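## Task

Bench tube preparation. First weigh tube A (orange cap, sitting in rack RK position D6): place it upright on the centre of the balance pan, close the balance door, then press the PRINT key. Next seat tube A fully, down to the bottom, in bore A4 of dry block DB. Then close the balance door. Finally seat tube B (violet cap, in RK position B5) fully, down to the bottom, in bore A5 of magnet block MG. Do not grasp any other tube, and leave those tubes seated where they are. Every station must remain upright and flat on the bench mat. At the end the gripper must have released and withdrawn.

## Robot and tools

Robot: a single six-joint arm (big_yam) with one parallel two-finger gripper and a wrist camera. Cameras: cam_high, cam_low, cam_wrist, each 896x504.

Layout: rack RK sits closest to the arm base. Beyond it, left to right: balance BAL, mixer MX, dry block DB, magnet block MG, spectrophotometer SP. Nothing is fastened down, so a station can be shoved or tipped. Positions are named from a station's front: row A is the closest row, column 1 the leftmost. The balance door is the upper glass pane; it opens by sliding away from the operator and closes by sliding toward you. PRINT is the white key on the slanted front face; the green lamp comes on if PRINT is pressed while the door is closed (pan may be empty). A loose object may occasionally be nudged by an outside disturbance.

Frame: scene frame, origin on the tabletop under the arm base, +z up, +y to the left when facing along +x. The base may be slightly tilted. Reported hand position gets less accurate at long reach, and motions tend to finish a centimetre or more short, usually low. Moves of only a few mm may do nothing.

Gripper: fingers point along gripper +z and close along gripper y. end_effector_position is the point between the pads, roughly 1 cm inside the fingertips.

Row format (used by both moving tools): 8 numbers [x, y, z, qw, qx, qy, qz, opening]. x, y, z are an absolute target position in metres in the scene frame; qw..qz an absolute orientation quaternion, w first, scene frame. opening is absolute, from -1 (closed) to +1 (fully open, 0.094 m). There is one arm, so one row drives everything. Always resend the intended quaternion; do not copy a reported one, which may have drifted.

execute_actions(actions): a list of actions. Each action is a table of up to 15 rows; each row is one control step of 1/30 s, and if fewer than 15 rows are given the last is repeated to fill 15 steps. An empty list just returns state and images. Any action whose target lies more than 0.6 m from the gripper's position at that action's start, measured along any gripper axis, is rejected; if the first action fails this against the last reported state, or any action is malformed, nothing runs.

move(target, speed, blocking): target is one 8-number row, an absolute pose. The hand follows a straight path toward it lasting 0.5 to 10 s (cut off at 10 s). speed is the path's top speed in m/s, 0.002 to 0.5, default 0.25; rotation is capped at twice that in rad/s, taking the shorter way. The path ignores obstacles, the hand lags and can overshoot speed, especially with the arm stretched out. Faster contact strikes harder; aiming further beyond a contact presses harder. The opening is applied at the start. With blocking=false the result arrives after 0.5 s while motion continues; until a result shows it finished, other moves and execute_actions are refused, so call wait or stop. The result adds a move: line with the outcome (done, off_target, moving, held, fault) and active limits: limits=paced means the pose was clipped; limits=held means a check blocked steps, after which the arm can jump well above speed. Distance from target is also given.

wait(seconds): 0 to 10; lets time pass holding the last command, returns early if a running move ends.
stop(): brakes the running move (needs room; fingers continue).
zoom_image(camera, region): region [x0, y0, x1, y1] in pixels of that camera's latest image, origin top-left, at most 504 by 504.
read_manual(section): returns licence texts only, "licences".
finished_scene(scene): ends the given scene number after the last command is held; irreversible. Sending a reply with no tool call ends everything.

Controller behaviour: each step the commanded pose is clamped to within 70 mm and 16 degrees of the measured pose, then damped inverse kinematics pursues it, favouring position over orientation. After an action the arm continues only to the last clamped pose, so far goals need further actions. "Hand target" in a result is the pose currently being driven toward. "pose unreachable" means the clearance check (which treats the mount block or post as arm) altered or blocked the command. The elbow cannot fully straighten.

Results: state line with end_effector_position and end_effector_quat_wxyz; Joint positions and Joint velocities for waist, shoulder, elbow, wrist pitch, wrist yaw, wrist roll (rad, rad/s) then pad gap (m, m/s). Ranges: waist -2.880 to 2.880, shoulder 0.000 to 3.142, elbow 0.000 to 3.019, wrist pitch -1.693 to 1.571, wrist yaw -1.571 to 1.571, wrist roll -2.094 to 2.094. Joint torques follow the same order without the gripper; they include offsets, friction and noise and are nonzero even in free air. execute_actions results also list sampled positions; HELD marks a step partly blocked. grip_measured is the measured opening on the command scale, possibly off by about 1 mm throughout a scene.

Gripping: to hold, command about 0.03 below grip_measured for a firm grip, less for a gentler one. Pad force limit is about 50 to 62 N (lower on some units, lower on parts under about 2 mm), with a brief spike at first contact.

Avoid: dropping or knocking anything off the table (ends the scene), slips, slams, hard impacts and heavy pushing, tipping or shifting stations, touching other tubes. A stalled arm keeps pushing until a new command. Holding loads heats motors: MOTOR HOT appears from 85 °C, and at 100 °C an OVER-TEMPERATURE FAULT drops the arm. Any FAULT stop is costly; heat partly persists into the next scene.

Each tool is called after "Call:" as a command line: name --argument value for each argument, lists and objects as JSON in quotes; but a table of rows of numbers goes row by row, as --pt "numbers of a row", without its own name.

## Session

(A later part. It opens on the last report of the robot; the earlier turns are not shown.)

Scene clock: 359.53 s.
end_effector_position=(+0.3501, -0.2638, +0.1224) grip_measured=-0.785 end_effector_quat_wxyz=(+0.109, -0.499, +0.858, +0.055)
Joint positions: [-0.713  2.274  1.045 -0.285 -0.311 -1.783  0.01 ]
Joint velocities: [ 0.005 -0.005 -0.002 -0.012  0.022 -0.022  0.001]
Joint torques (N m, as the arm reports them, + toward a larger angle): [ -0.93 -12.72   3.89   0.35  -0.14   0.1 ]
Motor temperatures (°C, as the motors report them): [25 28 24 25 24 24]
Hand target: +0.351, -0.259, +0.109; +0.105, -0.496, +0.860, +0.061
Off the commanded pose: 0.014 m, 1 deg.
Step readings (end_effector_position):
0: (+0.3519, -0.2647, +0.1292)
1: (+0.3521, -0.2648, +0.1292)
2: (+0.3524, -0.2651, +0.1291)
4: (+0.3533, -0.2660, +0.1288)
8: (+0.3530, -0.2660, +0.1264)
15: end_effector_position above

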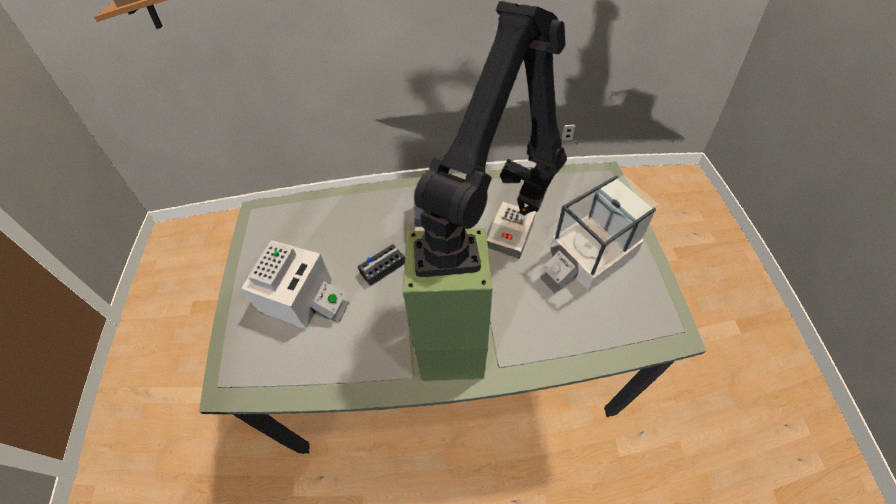

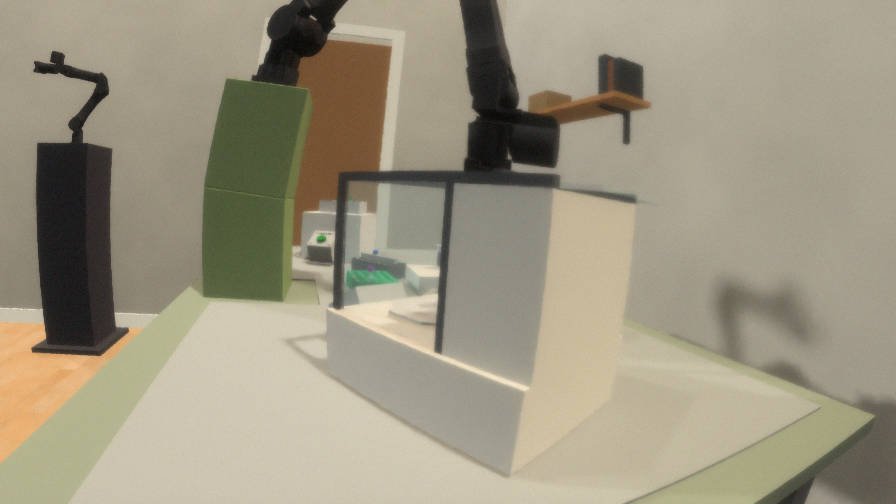

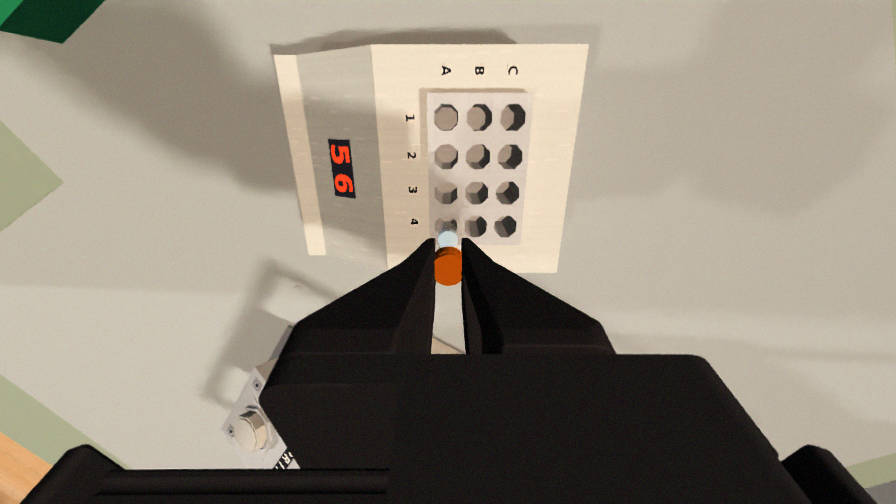

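Call:
execute_actions --actions '[[[0.351,-0.2565,0.109,0.105,-0.4962,0.8595,0.061,-0.81]]]'

Call:
zoom_image --camera "cam_wrist" --region '[398,180,498,270]'

Scene clock: 366.73 s.
end_effector_position=(+0.3526, -0.2623, +0.1222) grip_measured=-0.785 end_effector_quat_wxyz=(+0.109, -0.500, +0.858, +0.054)
Joint positions: [-0.707  2.274  1.045 -0.28  -0.311 -1.778  0.01 ]
Joint velocities: [-0.015  0.005 -0.007 -0.007  0.022  0.037 -0.001]
Joint torques (N m, as the arm reports them, + toward a larger angle): [ -0.98 -12.94   3.44   0.36  -0.14   0.11]
Motor temperatures (°C, as the motors report them): [25 28 24 25 24 24]
Hand target: +0.351, -0.256, +0.109; +0.105, -0.496, +0.860, +0.061
Off the commanded pose: 0.014 m, 1 deg.
Step readings (end_effector_position):
0: (+0.3501, -0.2638, +0.1224)
1: (+0.3503, -0.2638, +0.1223)
2: (+0.3507, -0.2639, +0.1223)
4: (+0.3516, -0.2635, +0.1223)
8: (+0.3525, -0.2624, +0.1222)
15: end_effector_position above

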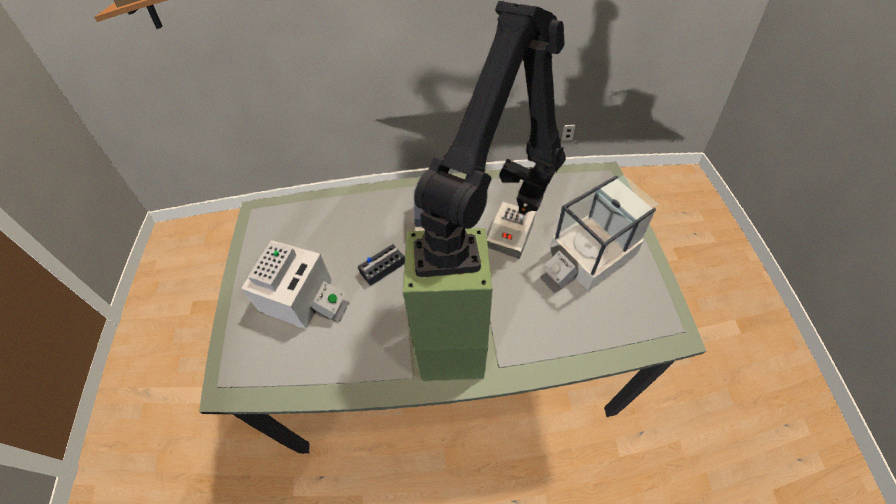

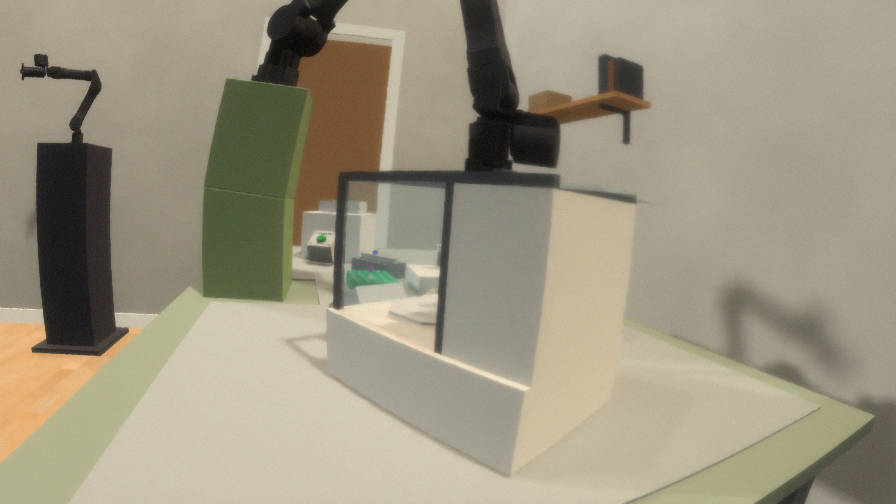

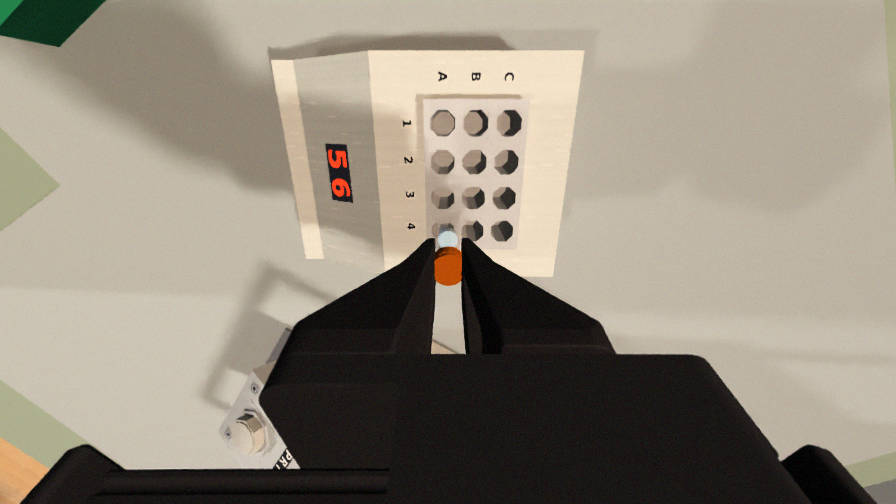

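Region (398, 180, 498, 270) of cam_wrist's 896x504 image, scaled by 5.040, with more detail than that image has; it fills the top 454 rows of this view, and the rest is white.

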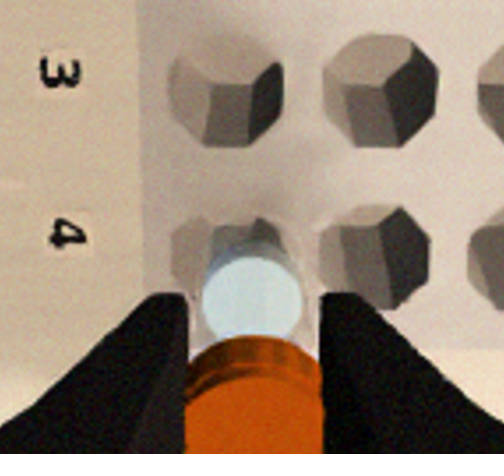

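Call:
execute_actions --actions '[[[0.350,-0.2558,0.109,0.105,-0.4962,0.8595,0.061,-0.81],[0.3492,-0.2552,0.109,0.105,-0.4962,0.8595,0.061,-0.81],[0.3484,-0.2546,0.109,0.105,-0.4962,0.8595,0.061,-0.81]]]'

Call:
zoom_image --camera "cam_wrist" --region '[398,180,498,270]'

Scene clock: 374.33 s.
end_effector_position=(+0.3539, -0.2634, +0.1221) grip_measured=-0.785 end_effector_quat_wxyz=(+0.111, -0.500, +0.857, +0.050)
Joint positions: [-0.707  2.274  1.045 -0.273 -0.311 -1.778  0.01 ]
Joint velocities: [-0.015 -0.015 -0.007  0.007 -0.022 -0.037  0.   ]
Joint torques (N m, as the arm reports them, + toward a larger angle): [ -1.05 -13.08   2.64   0.39  -0.13   0.09]
Motor temperatures (°C, as the motors report them): [25 28 24 25 24 24]
Hand target: +0.348, -0.255, +0.109; +0.105, -0.496, +0.860, +0.061
Off the commanded pose: 0.017 m, 1 deg.
Step readings (end_effector_position):
0: (+0.3526, -0.2623, +0.1222)
1: (+0.3526, -0.2623, +0.1222)
2: (+0.3528, -0.2625, +0.1221)
4: (+0.3535, -0.2631, +0.1221)
8: (+0.3539, -0.2634, +0.1221)
15: end_effector_position above

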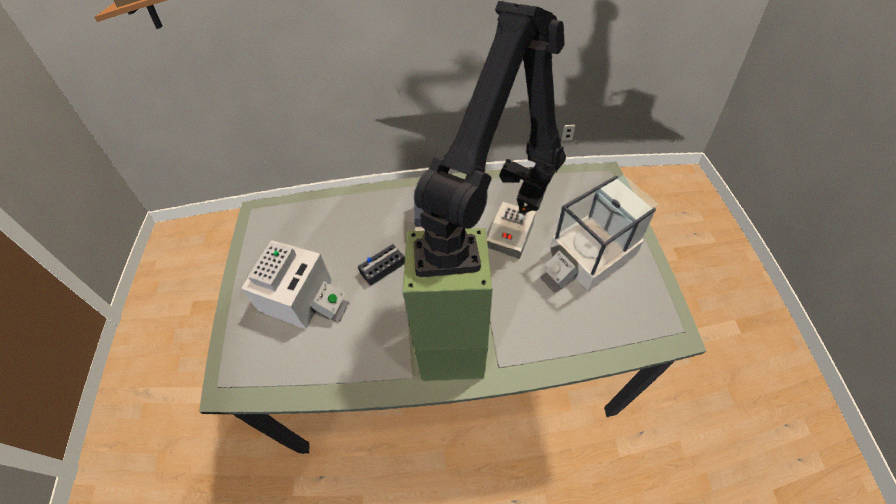

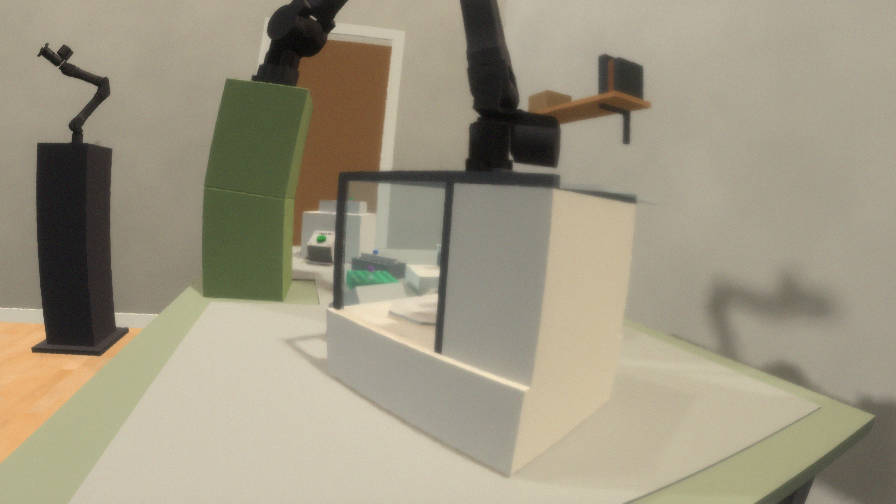

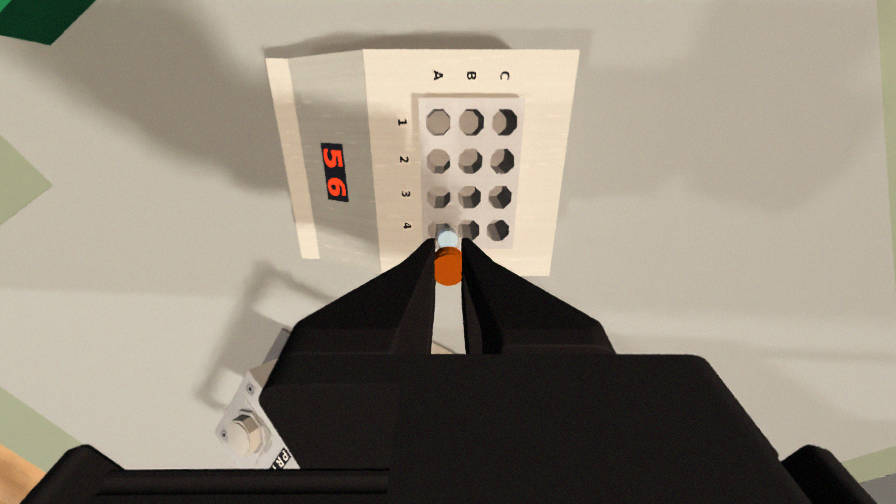

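Region (398, 180, 498, 270) of cam_wrist's 896x504 image, scaled by 5.040, with more detail than that image has; it fills the top 454 rows of this view, and the rest is white.

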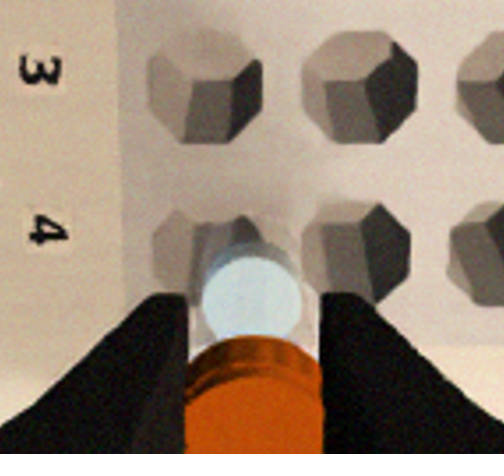

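Call:
move --target '[0.347,-0.262,0.175,0.105,-0.4962,0.8595,0.061,-0.81]' --speed 0.06

Call:
move --target '[0.352,-0.258,0.110,0.105,-0.4962,0.8595,0.061,-0.81]' --speed 0.03

Call:
zoom_image --camera "cam_wrist" --region '[398,180,498,270]'

Scene clock: 383.93 s.
end_effector_position=(+0.3498, -0.2582, +0.1684) grip_measured=-0.785 end_effector_quat_wxyz=(+0.106, -0.496, +0.860, +0.064)
Joint positions: [-0.712  2.151  1.002 -0.381 -0.311 -1.778  0.01 ]
Joint velocities: [ 0.005  0.005  0.007  0.007 -0.007  0.037 -0.001]
Joint torques (N m, as the arm reports them, + toward a larger angle): [ -2.28 -15.79   2.67  -0.56  -0.16  -0.15]
Motor temperatures (°C, as the motors report them): [25 28 24 25 24 24]
Hand target: +0.347, -0.262, +0.175; +0.105, -0.496, +0.860, +0.061
Off the commanded pose: 0.008 m, 0 deg.
move: done

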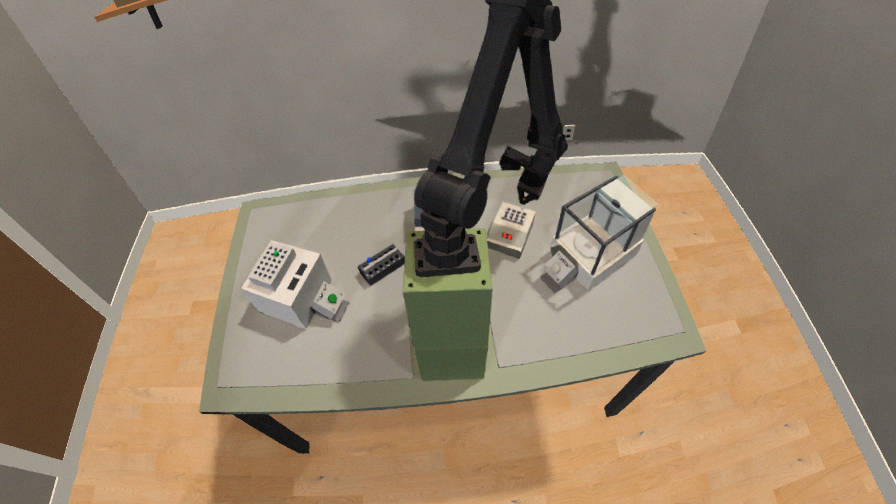

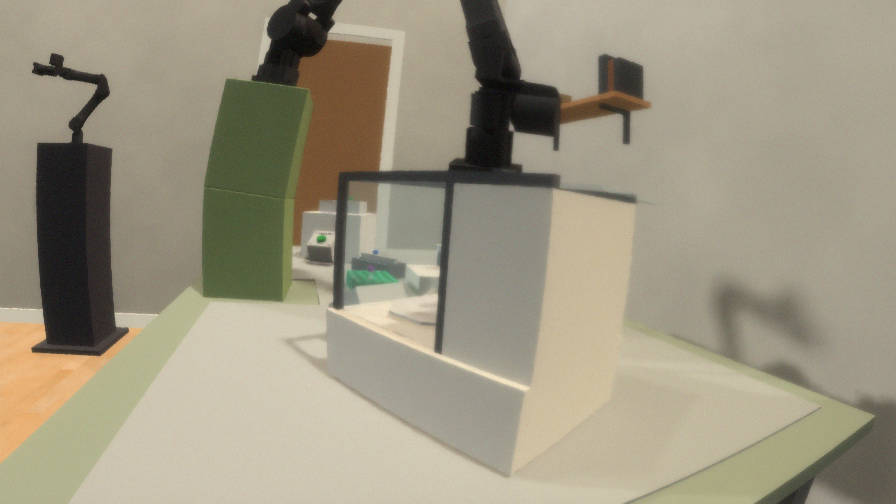

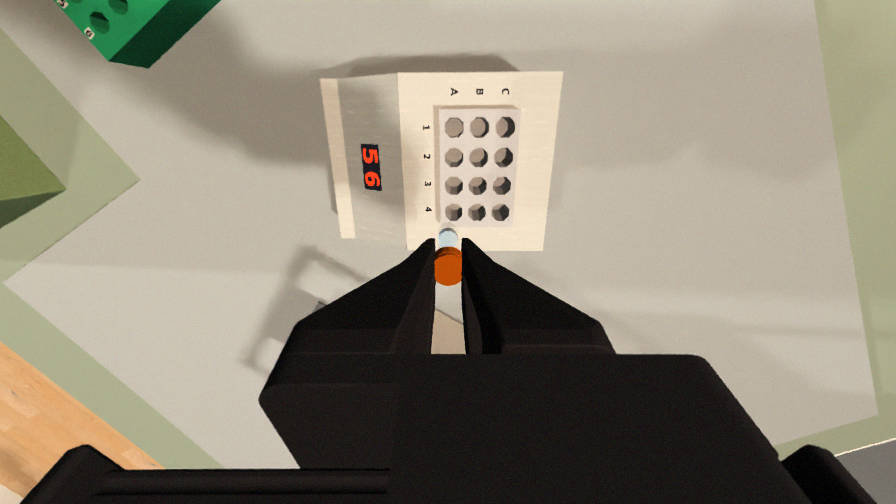

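Scene clock: 386.17 s.
end_effector_position=(+0.3503, -0.2619, +0.1232) grip_measured=-0.785 end_effector_quat_wxyz=(+0.108, -0.498, +0.859, +0.056)
Joint positions: [-0.71   2.271  1.042 -0.286 -0.311 -1.778  0.01 ]
Joint velocities: [ 0.005 -0.005 -0.002  0.012  0.066  0.022  0.   ]
Joint torques (N m, as the arm reports them, + toward a larger angle): [ -0.76 -12.38   4.13   0.34  -0.13   0.09]
Motor temperatures (°C, as the motors report them): [25 28 24 25 24 24]
Hand target: +0.352, -0.258, +0.110; +0.105, -0.496, +0.860, +0.061
Off the commanded pose: 0.014 m, 1 deg.
move: off_target

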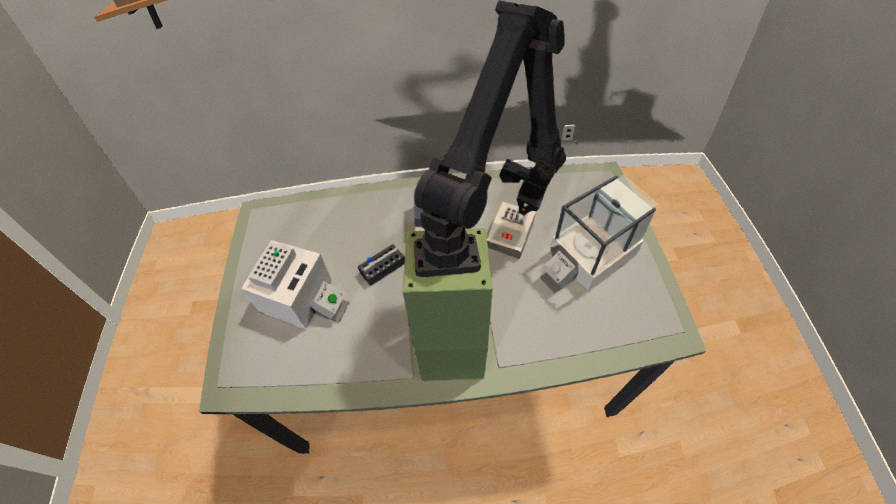

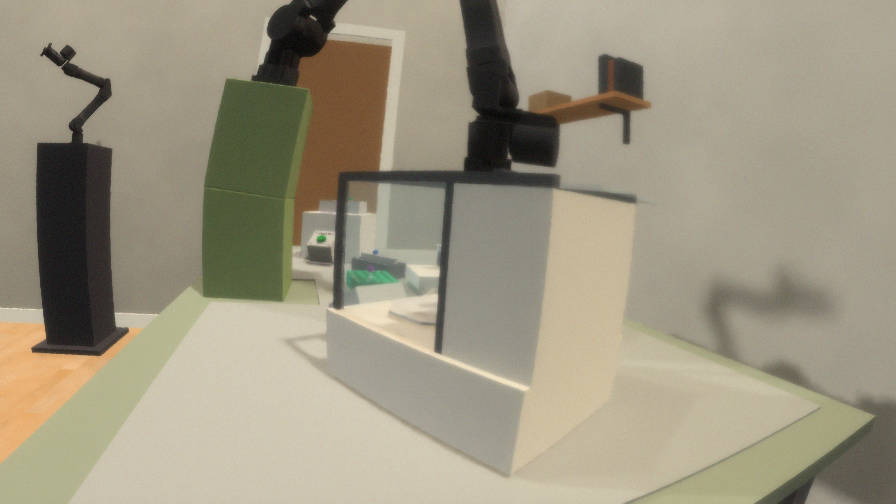

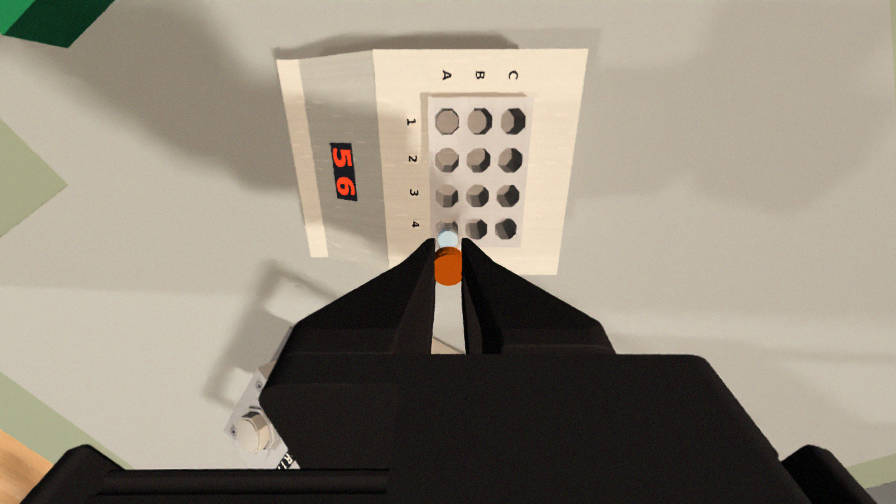

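Region (398, 180, 498, 270) of cam_wrist's 896x504 image, scaled by 5.040, with more detail than that image has; it fills the top 454 rows of this view, and the rest is white.

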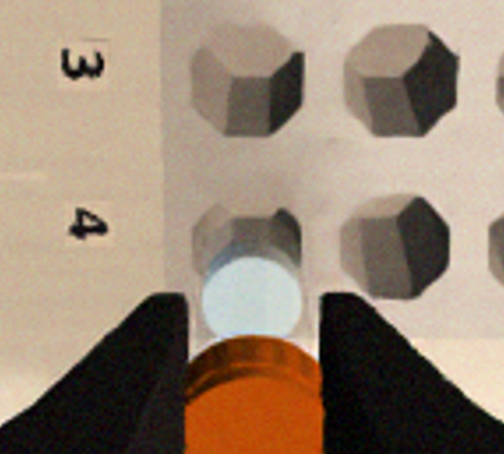

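Good. Ramp down.

Call:
execute_actions --actions '[[[0.352,-0.2575,0.1093,0.105,-0.4962,0.8595,0.061,-0.81],[0.352,-0.2575,0.1086,0.105,-0.4962,0.8595,0.061,-0.81],[0.352,-0.2575,0.1079,0.105,-0.4962,0.8595,0.061,-0.81],[0.352,-0.2575,0.1072,0.105,-0.4962,0.8595,0.061,-0.81],[0.352,-0.2575,0.1065,0.105,-0.4962,0.8595,0.061,-0.81],[0.352,-0.2575,0.1058,0.105,-0.4962,0.8595,0.061,-0.81],[0.352,-0.2575,0.1051,0.105,-0.4962,0.8595,0.061,-0.81],[0.352,-0.2575,0.1044,0.105,-0.4962,0.8595,0.061,-0.81],[0.352,-0.2575,0.1037,0.105,-0.4962,0.8595,0.061,-0.81],[0.352,-0.2575,0.103,0.105,-0.4962,0.8595,0.061,-0.81],[0.352,-0.2575,0.1023,0.105,-0.4962,0.8595,0.061,-0.81],[0.352,-0.2575,0.1016,0.105,-0.4962,0.8595,0.061,-0.81],[0.352,-0.2575,0.1009,0.105,-0.4962,0.8595,0.061,-0.81],[0.352,-0.2575,0.1002,0.105,-0.4962,0.8595,0.061,-0.81],[0.352,-0.2575,0.0995,0.105,-0.4962,0.8595,0.061,-0.81]],[[0.352,-0.2575,0.0988,0.105,-0.4962,0.8595,0.061,-0.81],[0.352,-0.2575,0.098,0.105,-0.4962,0.8595,0.061,-0.81],[0.352,-0.2575,0.097,0.105,-0.4962,0.8595,0.061,-0.81],[0.352,-0.2575,0.096,0.105,-0.4962,0.8595,0.061,-0.81]]]'

Call:
zoom_image --camera "cam_wrist" --region '[398,180,498,270]'

Scene clock: 398.67 s.
end_effector_position=(+0.3517, -0.2624, +0.1201) grip_measured=-0.785 end_effector_quat_wxyz=(+0.109, -0.498, +0.859, +0.054)
Joint positions: [-0.709  2.279  1.046 -0.277 -0.311 -1.776  0.01 ]
Joint velocities: [-0.015 -0.005  0.012  0.007 -0.022  0.051 -0.002]
Joint torques (N m, as the arm reports them, + toward a larger angle): [ -0.88 -10.91   4.83   0.93  -0.13   0.09]
Motor temperatures (°C, as the motors report them): [25 28 24 25 24 24]
Hand target: +0.351, -0.257, +0.097; +0.105, -0.496, +0.860, +0.061
Off the commanded pose: 0.025 m, 1 deg.
Step readings (end_effector_position; steps 1 to 15: 1st action; 16 to 30: 2nd action):
0: (+0.3503, -0.2619, +0.1232)
1: (+0.3504, -0.2619, +0.1232)
2: (+0.3506, -0.2621, +0.1232)
4: (+0.3509, -0.2621, +0.1229)
8: (+0.3514, -0.2623, +0.1209)
15: (+0.3517, -0.2624, +0.1203)
16: (+0.3517, -0.2624, +0.1203)
17: (+0.3517, -0.2624, +0.1203)
19: (+0.3517, -0.2624, +0.1201)
23: (+0.3517, -0.2624, +0.1201)
30: end_effector_position above

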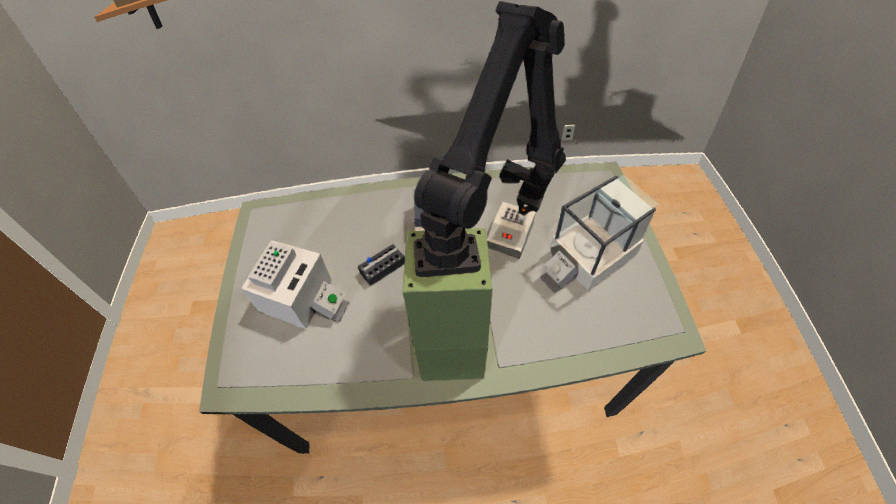

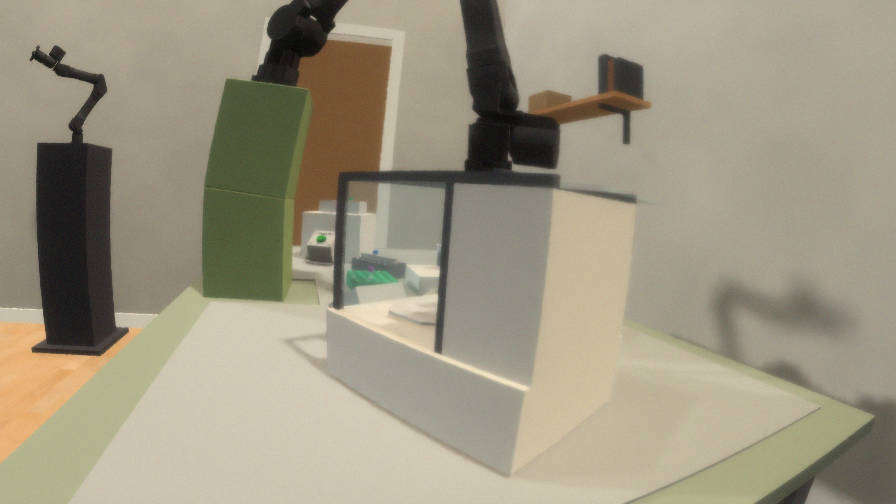

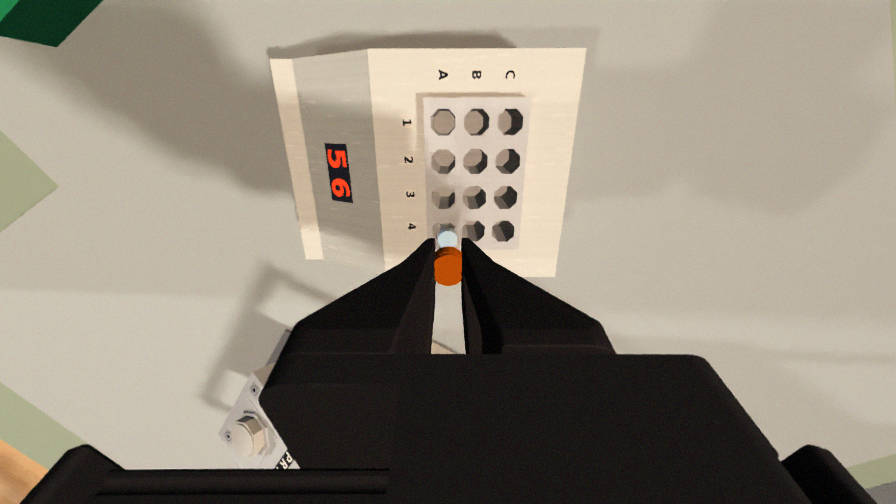

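Region (398, 180, 498, 270) of cam_wrist's 896x504 image, scaled by 5.040, with more detail than that image has; it fills the top 454 rows of this view, and the rest is white.

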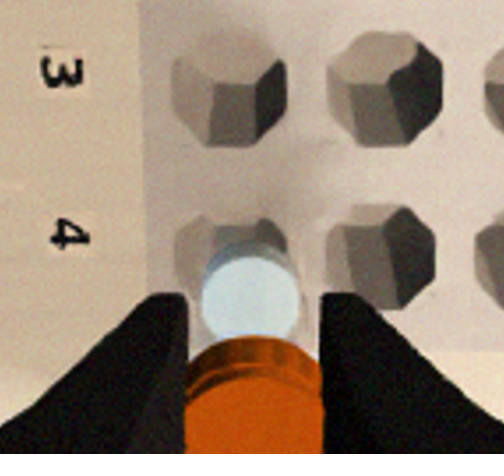

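Call:
move --target '[0.346,-0.261,0.165,0.105,-0.4962,0.8595,0.061,-0.81]' --speed 0.06

Call:
move --target '[0.3503,-0.2568,0.110,0.105,-0.4962,0.8595,0.061,-0.81]' --speed 0.03

Call:
execute_actions --actions '[[[0.3503,-0.2565,0.1093,0.105,-0.4962,0.8595,0.061,-0.81],[0.3503,-0.2565,0.1086,0.105,-0.4962,0.8595,0.061,-0.81],[0.3503,-0.2565,0.1079,0.105,-0.4962,0.8595,0.061,-0.81],[0.3503,-0.2565,0.1072,0.105,-0.4962,0.8595,0.061,-0.81],[0.3503,-0.2565,0.1065,0.105,-0.4962,0.8595,0.061,-0.81],[0.3503,-0.2565,0.1058,0.105,-0.4962,0.8595,0.061,-0.81],[0.3503,-0.2565,0.1051,0.105,-0.4962,0.8595,0.061,-0.81],[0.3503,-0.2565,0.1044,0.105,-0.4962,0.8595,0.061,-0.81],[0.3503,-0.2565,0.1037,0.105,-0.4962,0.8595,0.061,-0.81],[0.3503,-0.2565,0.103,0.105,-0.4962,0.8595,0.061,-0.81],[0.3503,-0.2565,0.1023,0.105,-0.4962,0.8595,0.061,-0.81],[0.3503,-0.2565,0.1016,0.105,-0.4962,0.8595,0.061,-0.81],[0.3503,-0.2565,0.1009,0.105,-0.4962,0.8595,0.061,-0.81],[0.3503,-0.2565,0.1002,0.105,-0.4962,0.8595,0.061,-0.81],[0.3503,-0.2565,0.0995,0.105,-0.4962,0.8595,0.061,-0.81]]]'

Call:
zoom_image --camera "cam_wrist" --region '[398,180,498,270]'

Scene clock: 415.67 s.
end_effector_position=(+0.3497, -0.2572, +0.1588) grip_measured=-0.785 end_effector_quat_wxyz=(+0.107, -0.496, +0.859, +0.063)
Joint positions: [-0.709  2.176  1.006 -0.359 -0.312 -1.776  0.01 ]
Joint velocities: [ 0.005  0.015  0.012  0.007 -0.007  0.007 -0.   ]
Joint torques (N m, as the arm reports them, + toward a larger angle): [ -2.4  -16.15   2.38  -0.47  -0.14  -0.15]
Motor temperatures (°C, as the motors report them): [25 28 24 25 24 24]
Hand target: +0.346, -0.261, +0.165; +0.105, -0.496, +0.860, +0.061
Off the commanded pose: 0.008 m, 0 deg.
move: done

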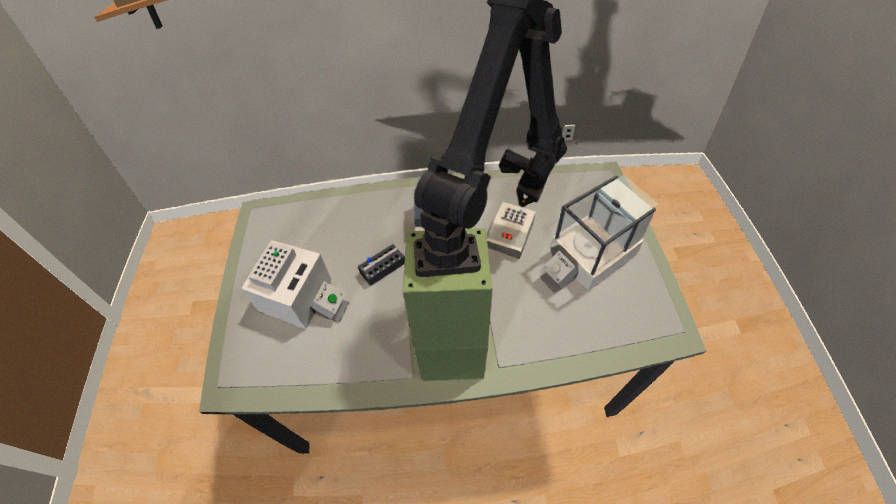

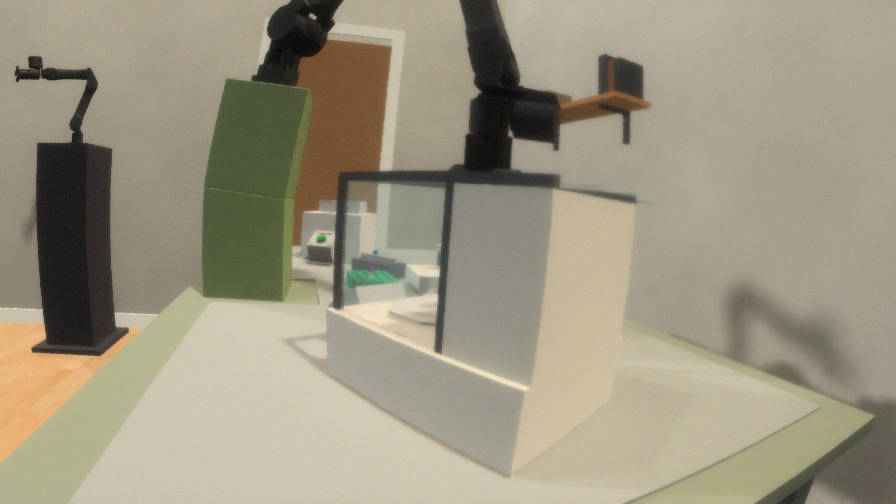

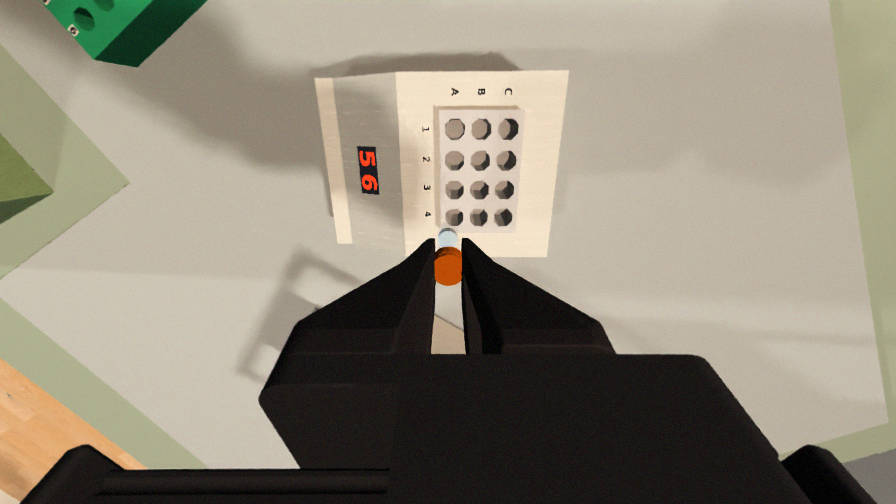

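Scene clock: 417.60 s.
end_effector_position=(+0.3487, -0.2598, +0.1229) grip_measured=-0.785 end_effector_quat_wxyz=(+0.108, -0.497, +0.859, +0.057)
Joint positions: [-0.709  2.27   1.035 -0.282 -0.311 -1.776  0.01 ]
Joint velocities: [-0.005  0.005 -0.002  0.002  0.051 -0.007  0.001]
Joint torques (N m, as the arm reports them, + toward a larger angle): [ -1.06 -12.56   4.04   0.34  -0.13   0.06]
Motor temperatures (°C, as the motors report them): [25 28 24 25 24 24]
Hand target: +0.350, -0.257, +0.110; +0.105, -0.496, +0.860, +0.061
Off the commanded pose: 0.013 m, 1 deg.
move: off_target

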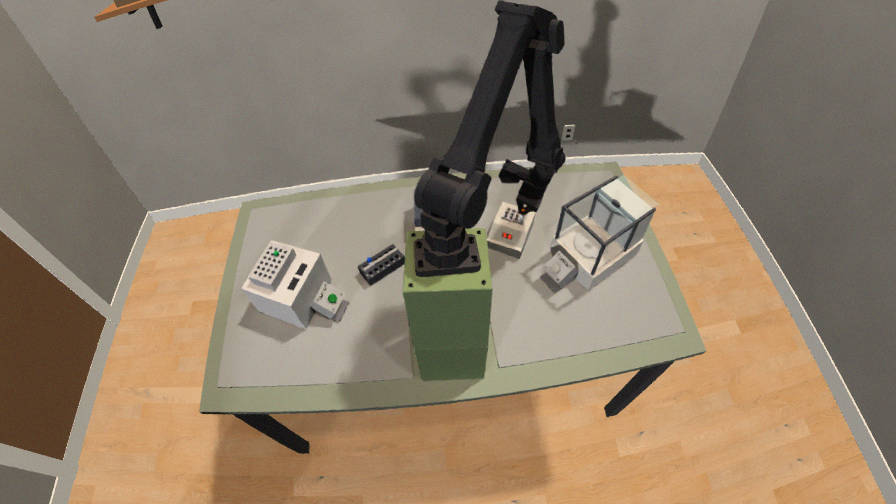

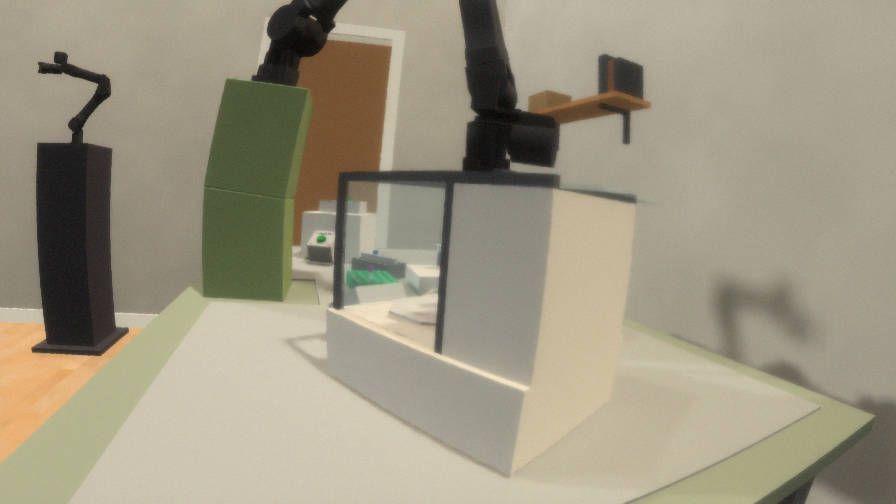

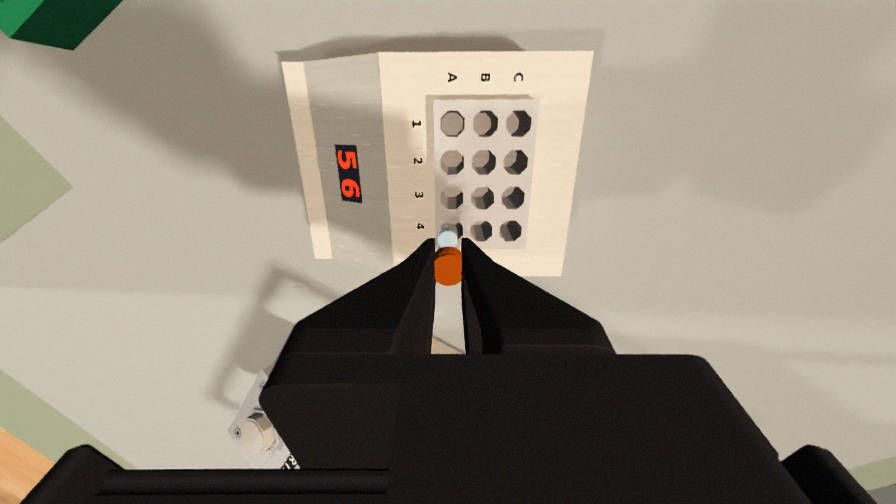

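Scene clock: 418.10 s.
end_effector_position=(+0.3497, -0.2614, +0.1153) grip_measured=-0.785 end_effector_quat_wxyz=(+0.109, -0.498, +0.859, +0.055)
Joint positions: [-0.709  2.291  1.046 -0.266 -0.311 -1.776  0.01 ]
Joint velocities: [0.005 0.034 0.022 0.037 0.037 0.007 0.   ]
Joint torques (N m, as the arm reports them, + toward a larger angle): [ -1.05 -12.74   3.84   0.31  -0.12   0.09]
Motor temperatures (°C, as the motors report them): [25 28 24 25 24 24]
Hand target: +0.350, -0.256, +0.100; +0.105, -0.496, +0.860, +0.061
Off the commanded pose: 0.017 m, 1 deg.
Step readings (end_effector_position):
0: (+0.3487, -0.2598, +0.1229)
1: (+0.3488, -0.2598, +0.1229)
2: (+0.3489, -0.2599, +0.1229)
4: (+0.3492, -0.2603, +0.1226)
8: (+0.3503, -0.2614, +0.1208)
15: end_effector_position above

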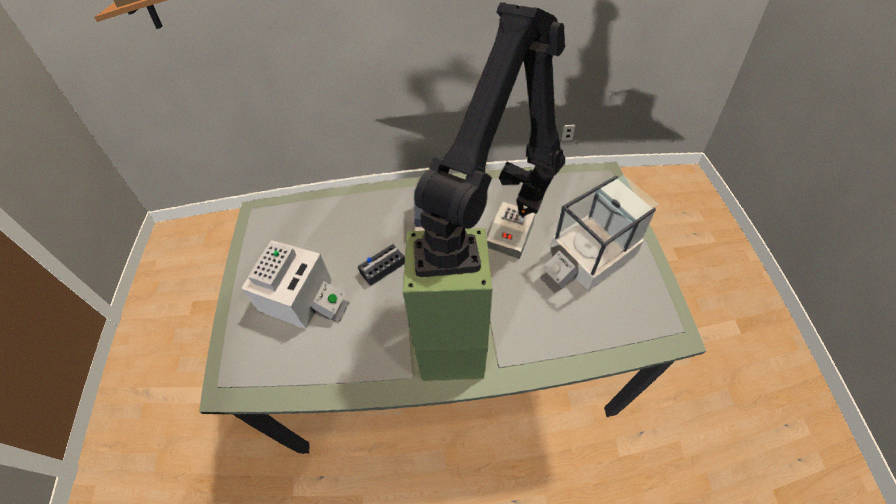

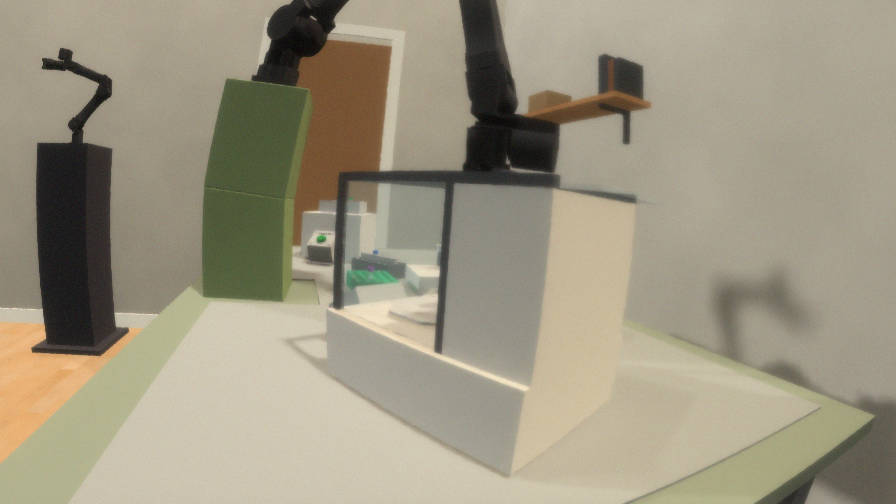

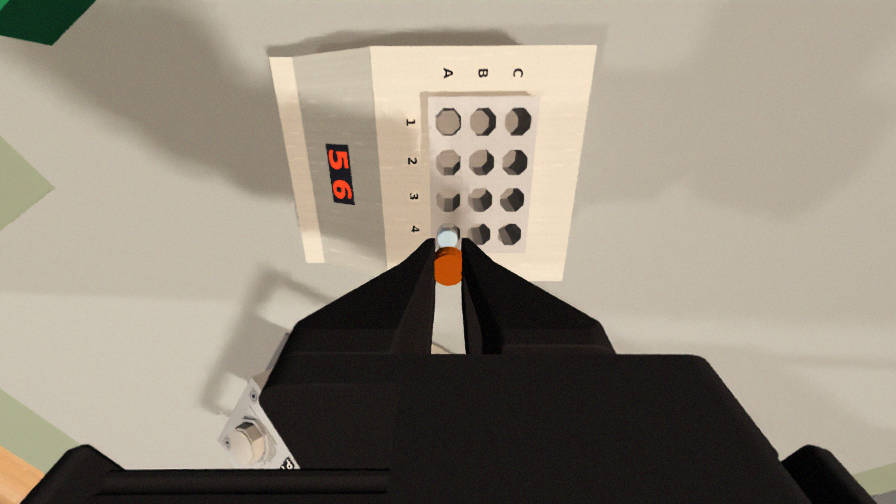

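Region (398, 180, 498, 270) of cam_wrist's 896x504 image, scaled by 5.040, with more detail than that image has; it fills the top 454 rows of this view, and the rest is white.

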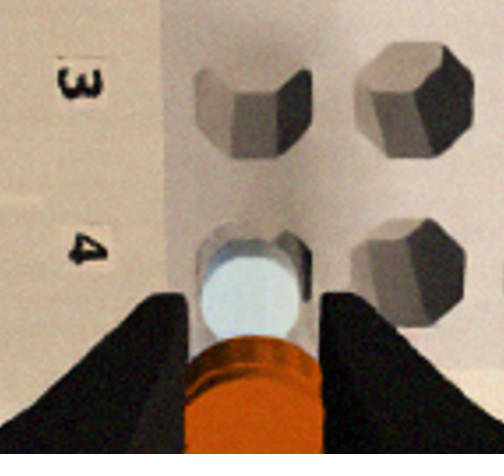

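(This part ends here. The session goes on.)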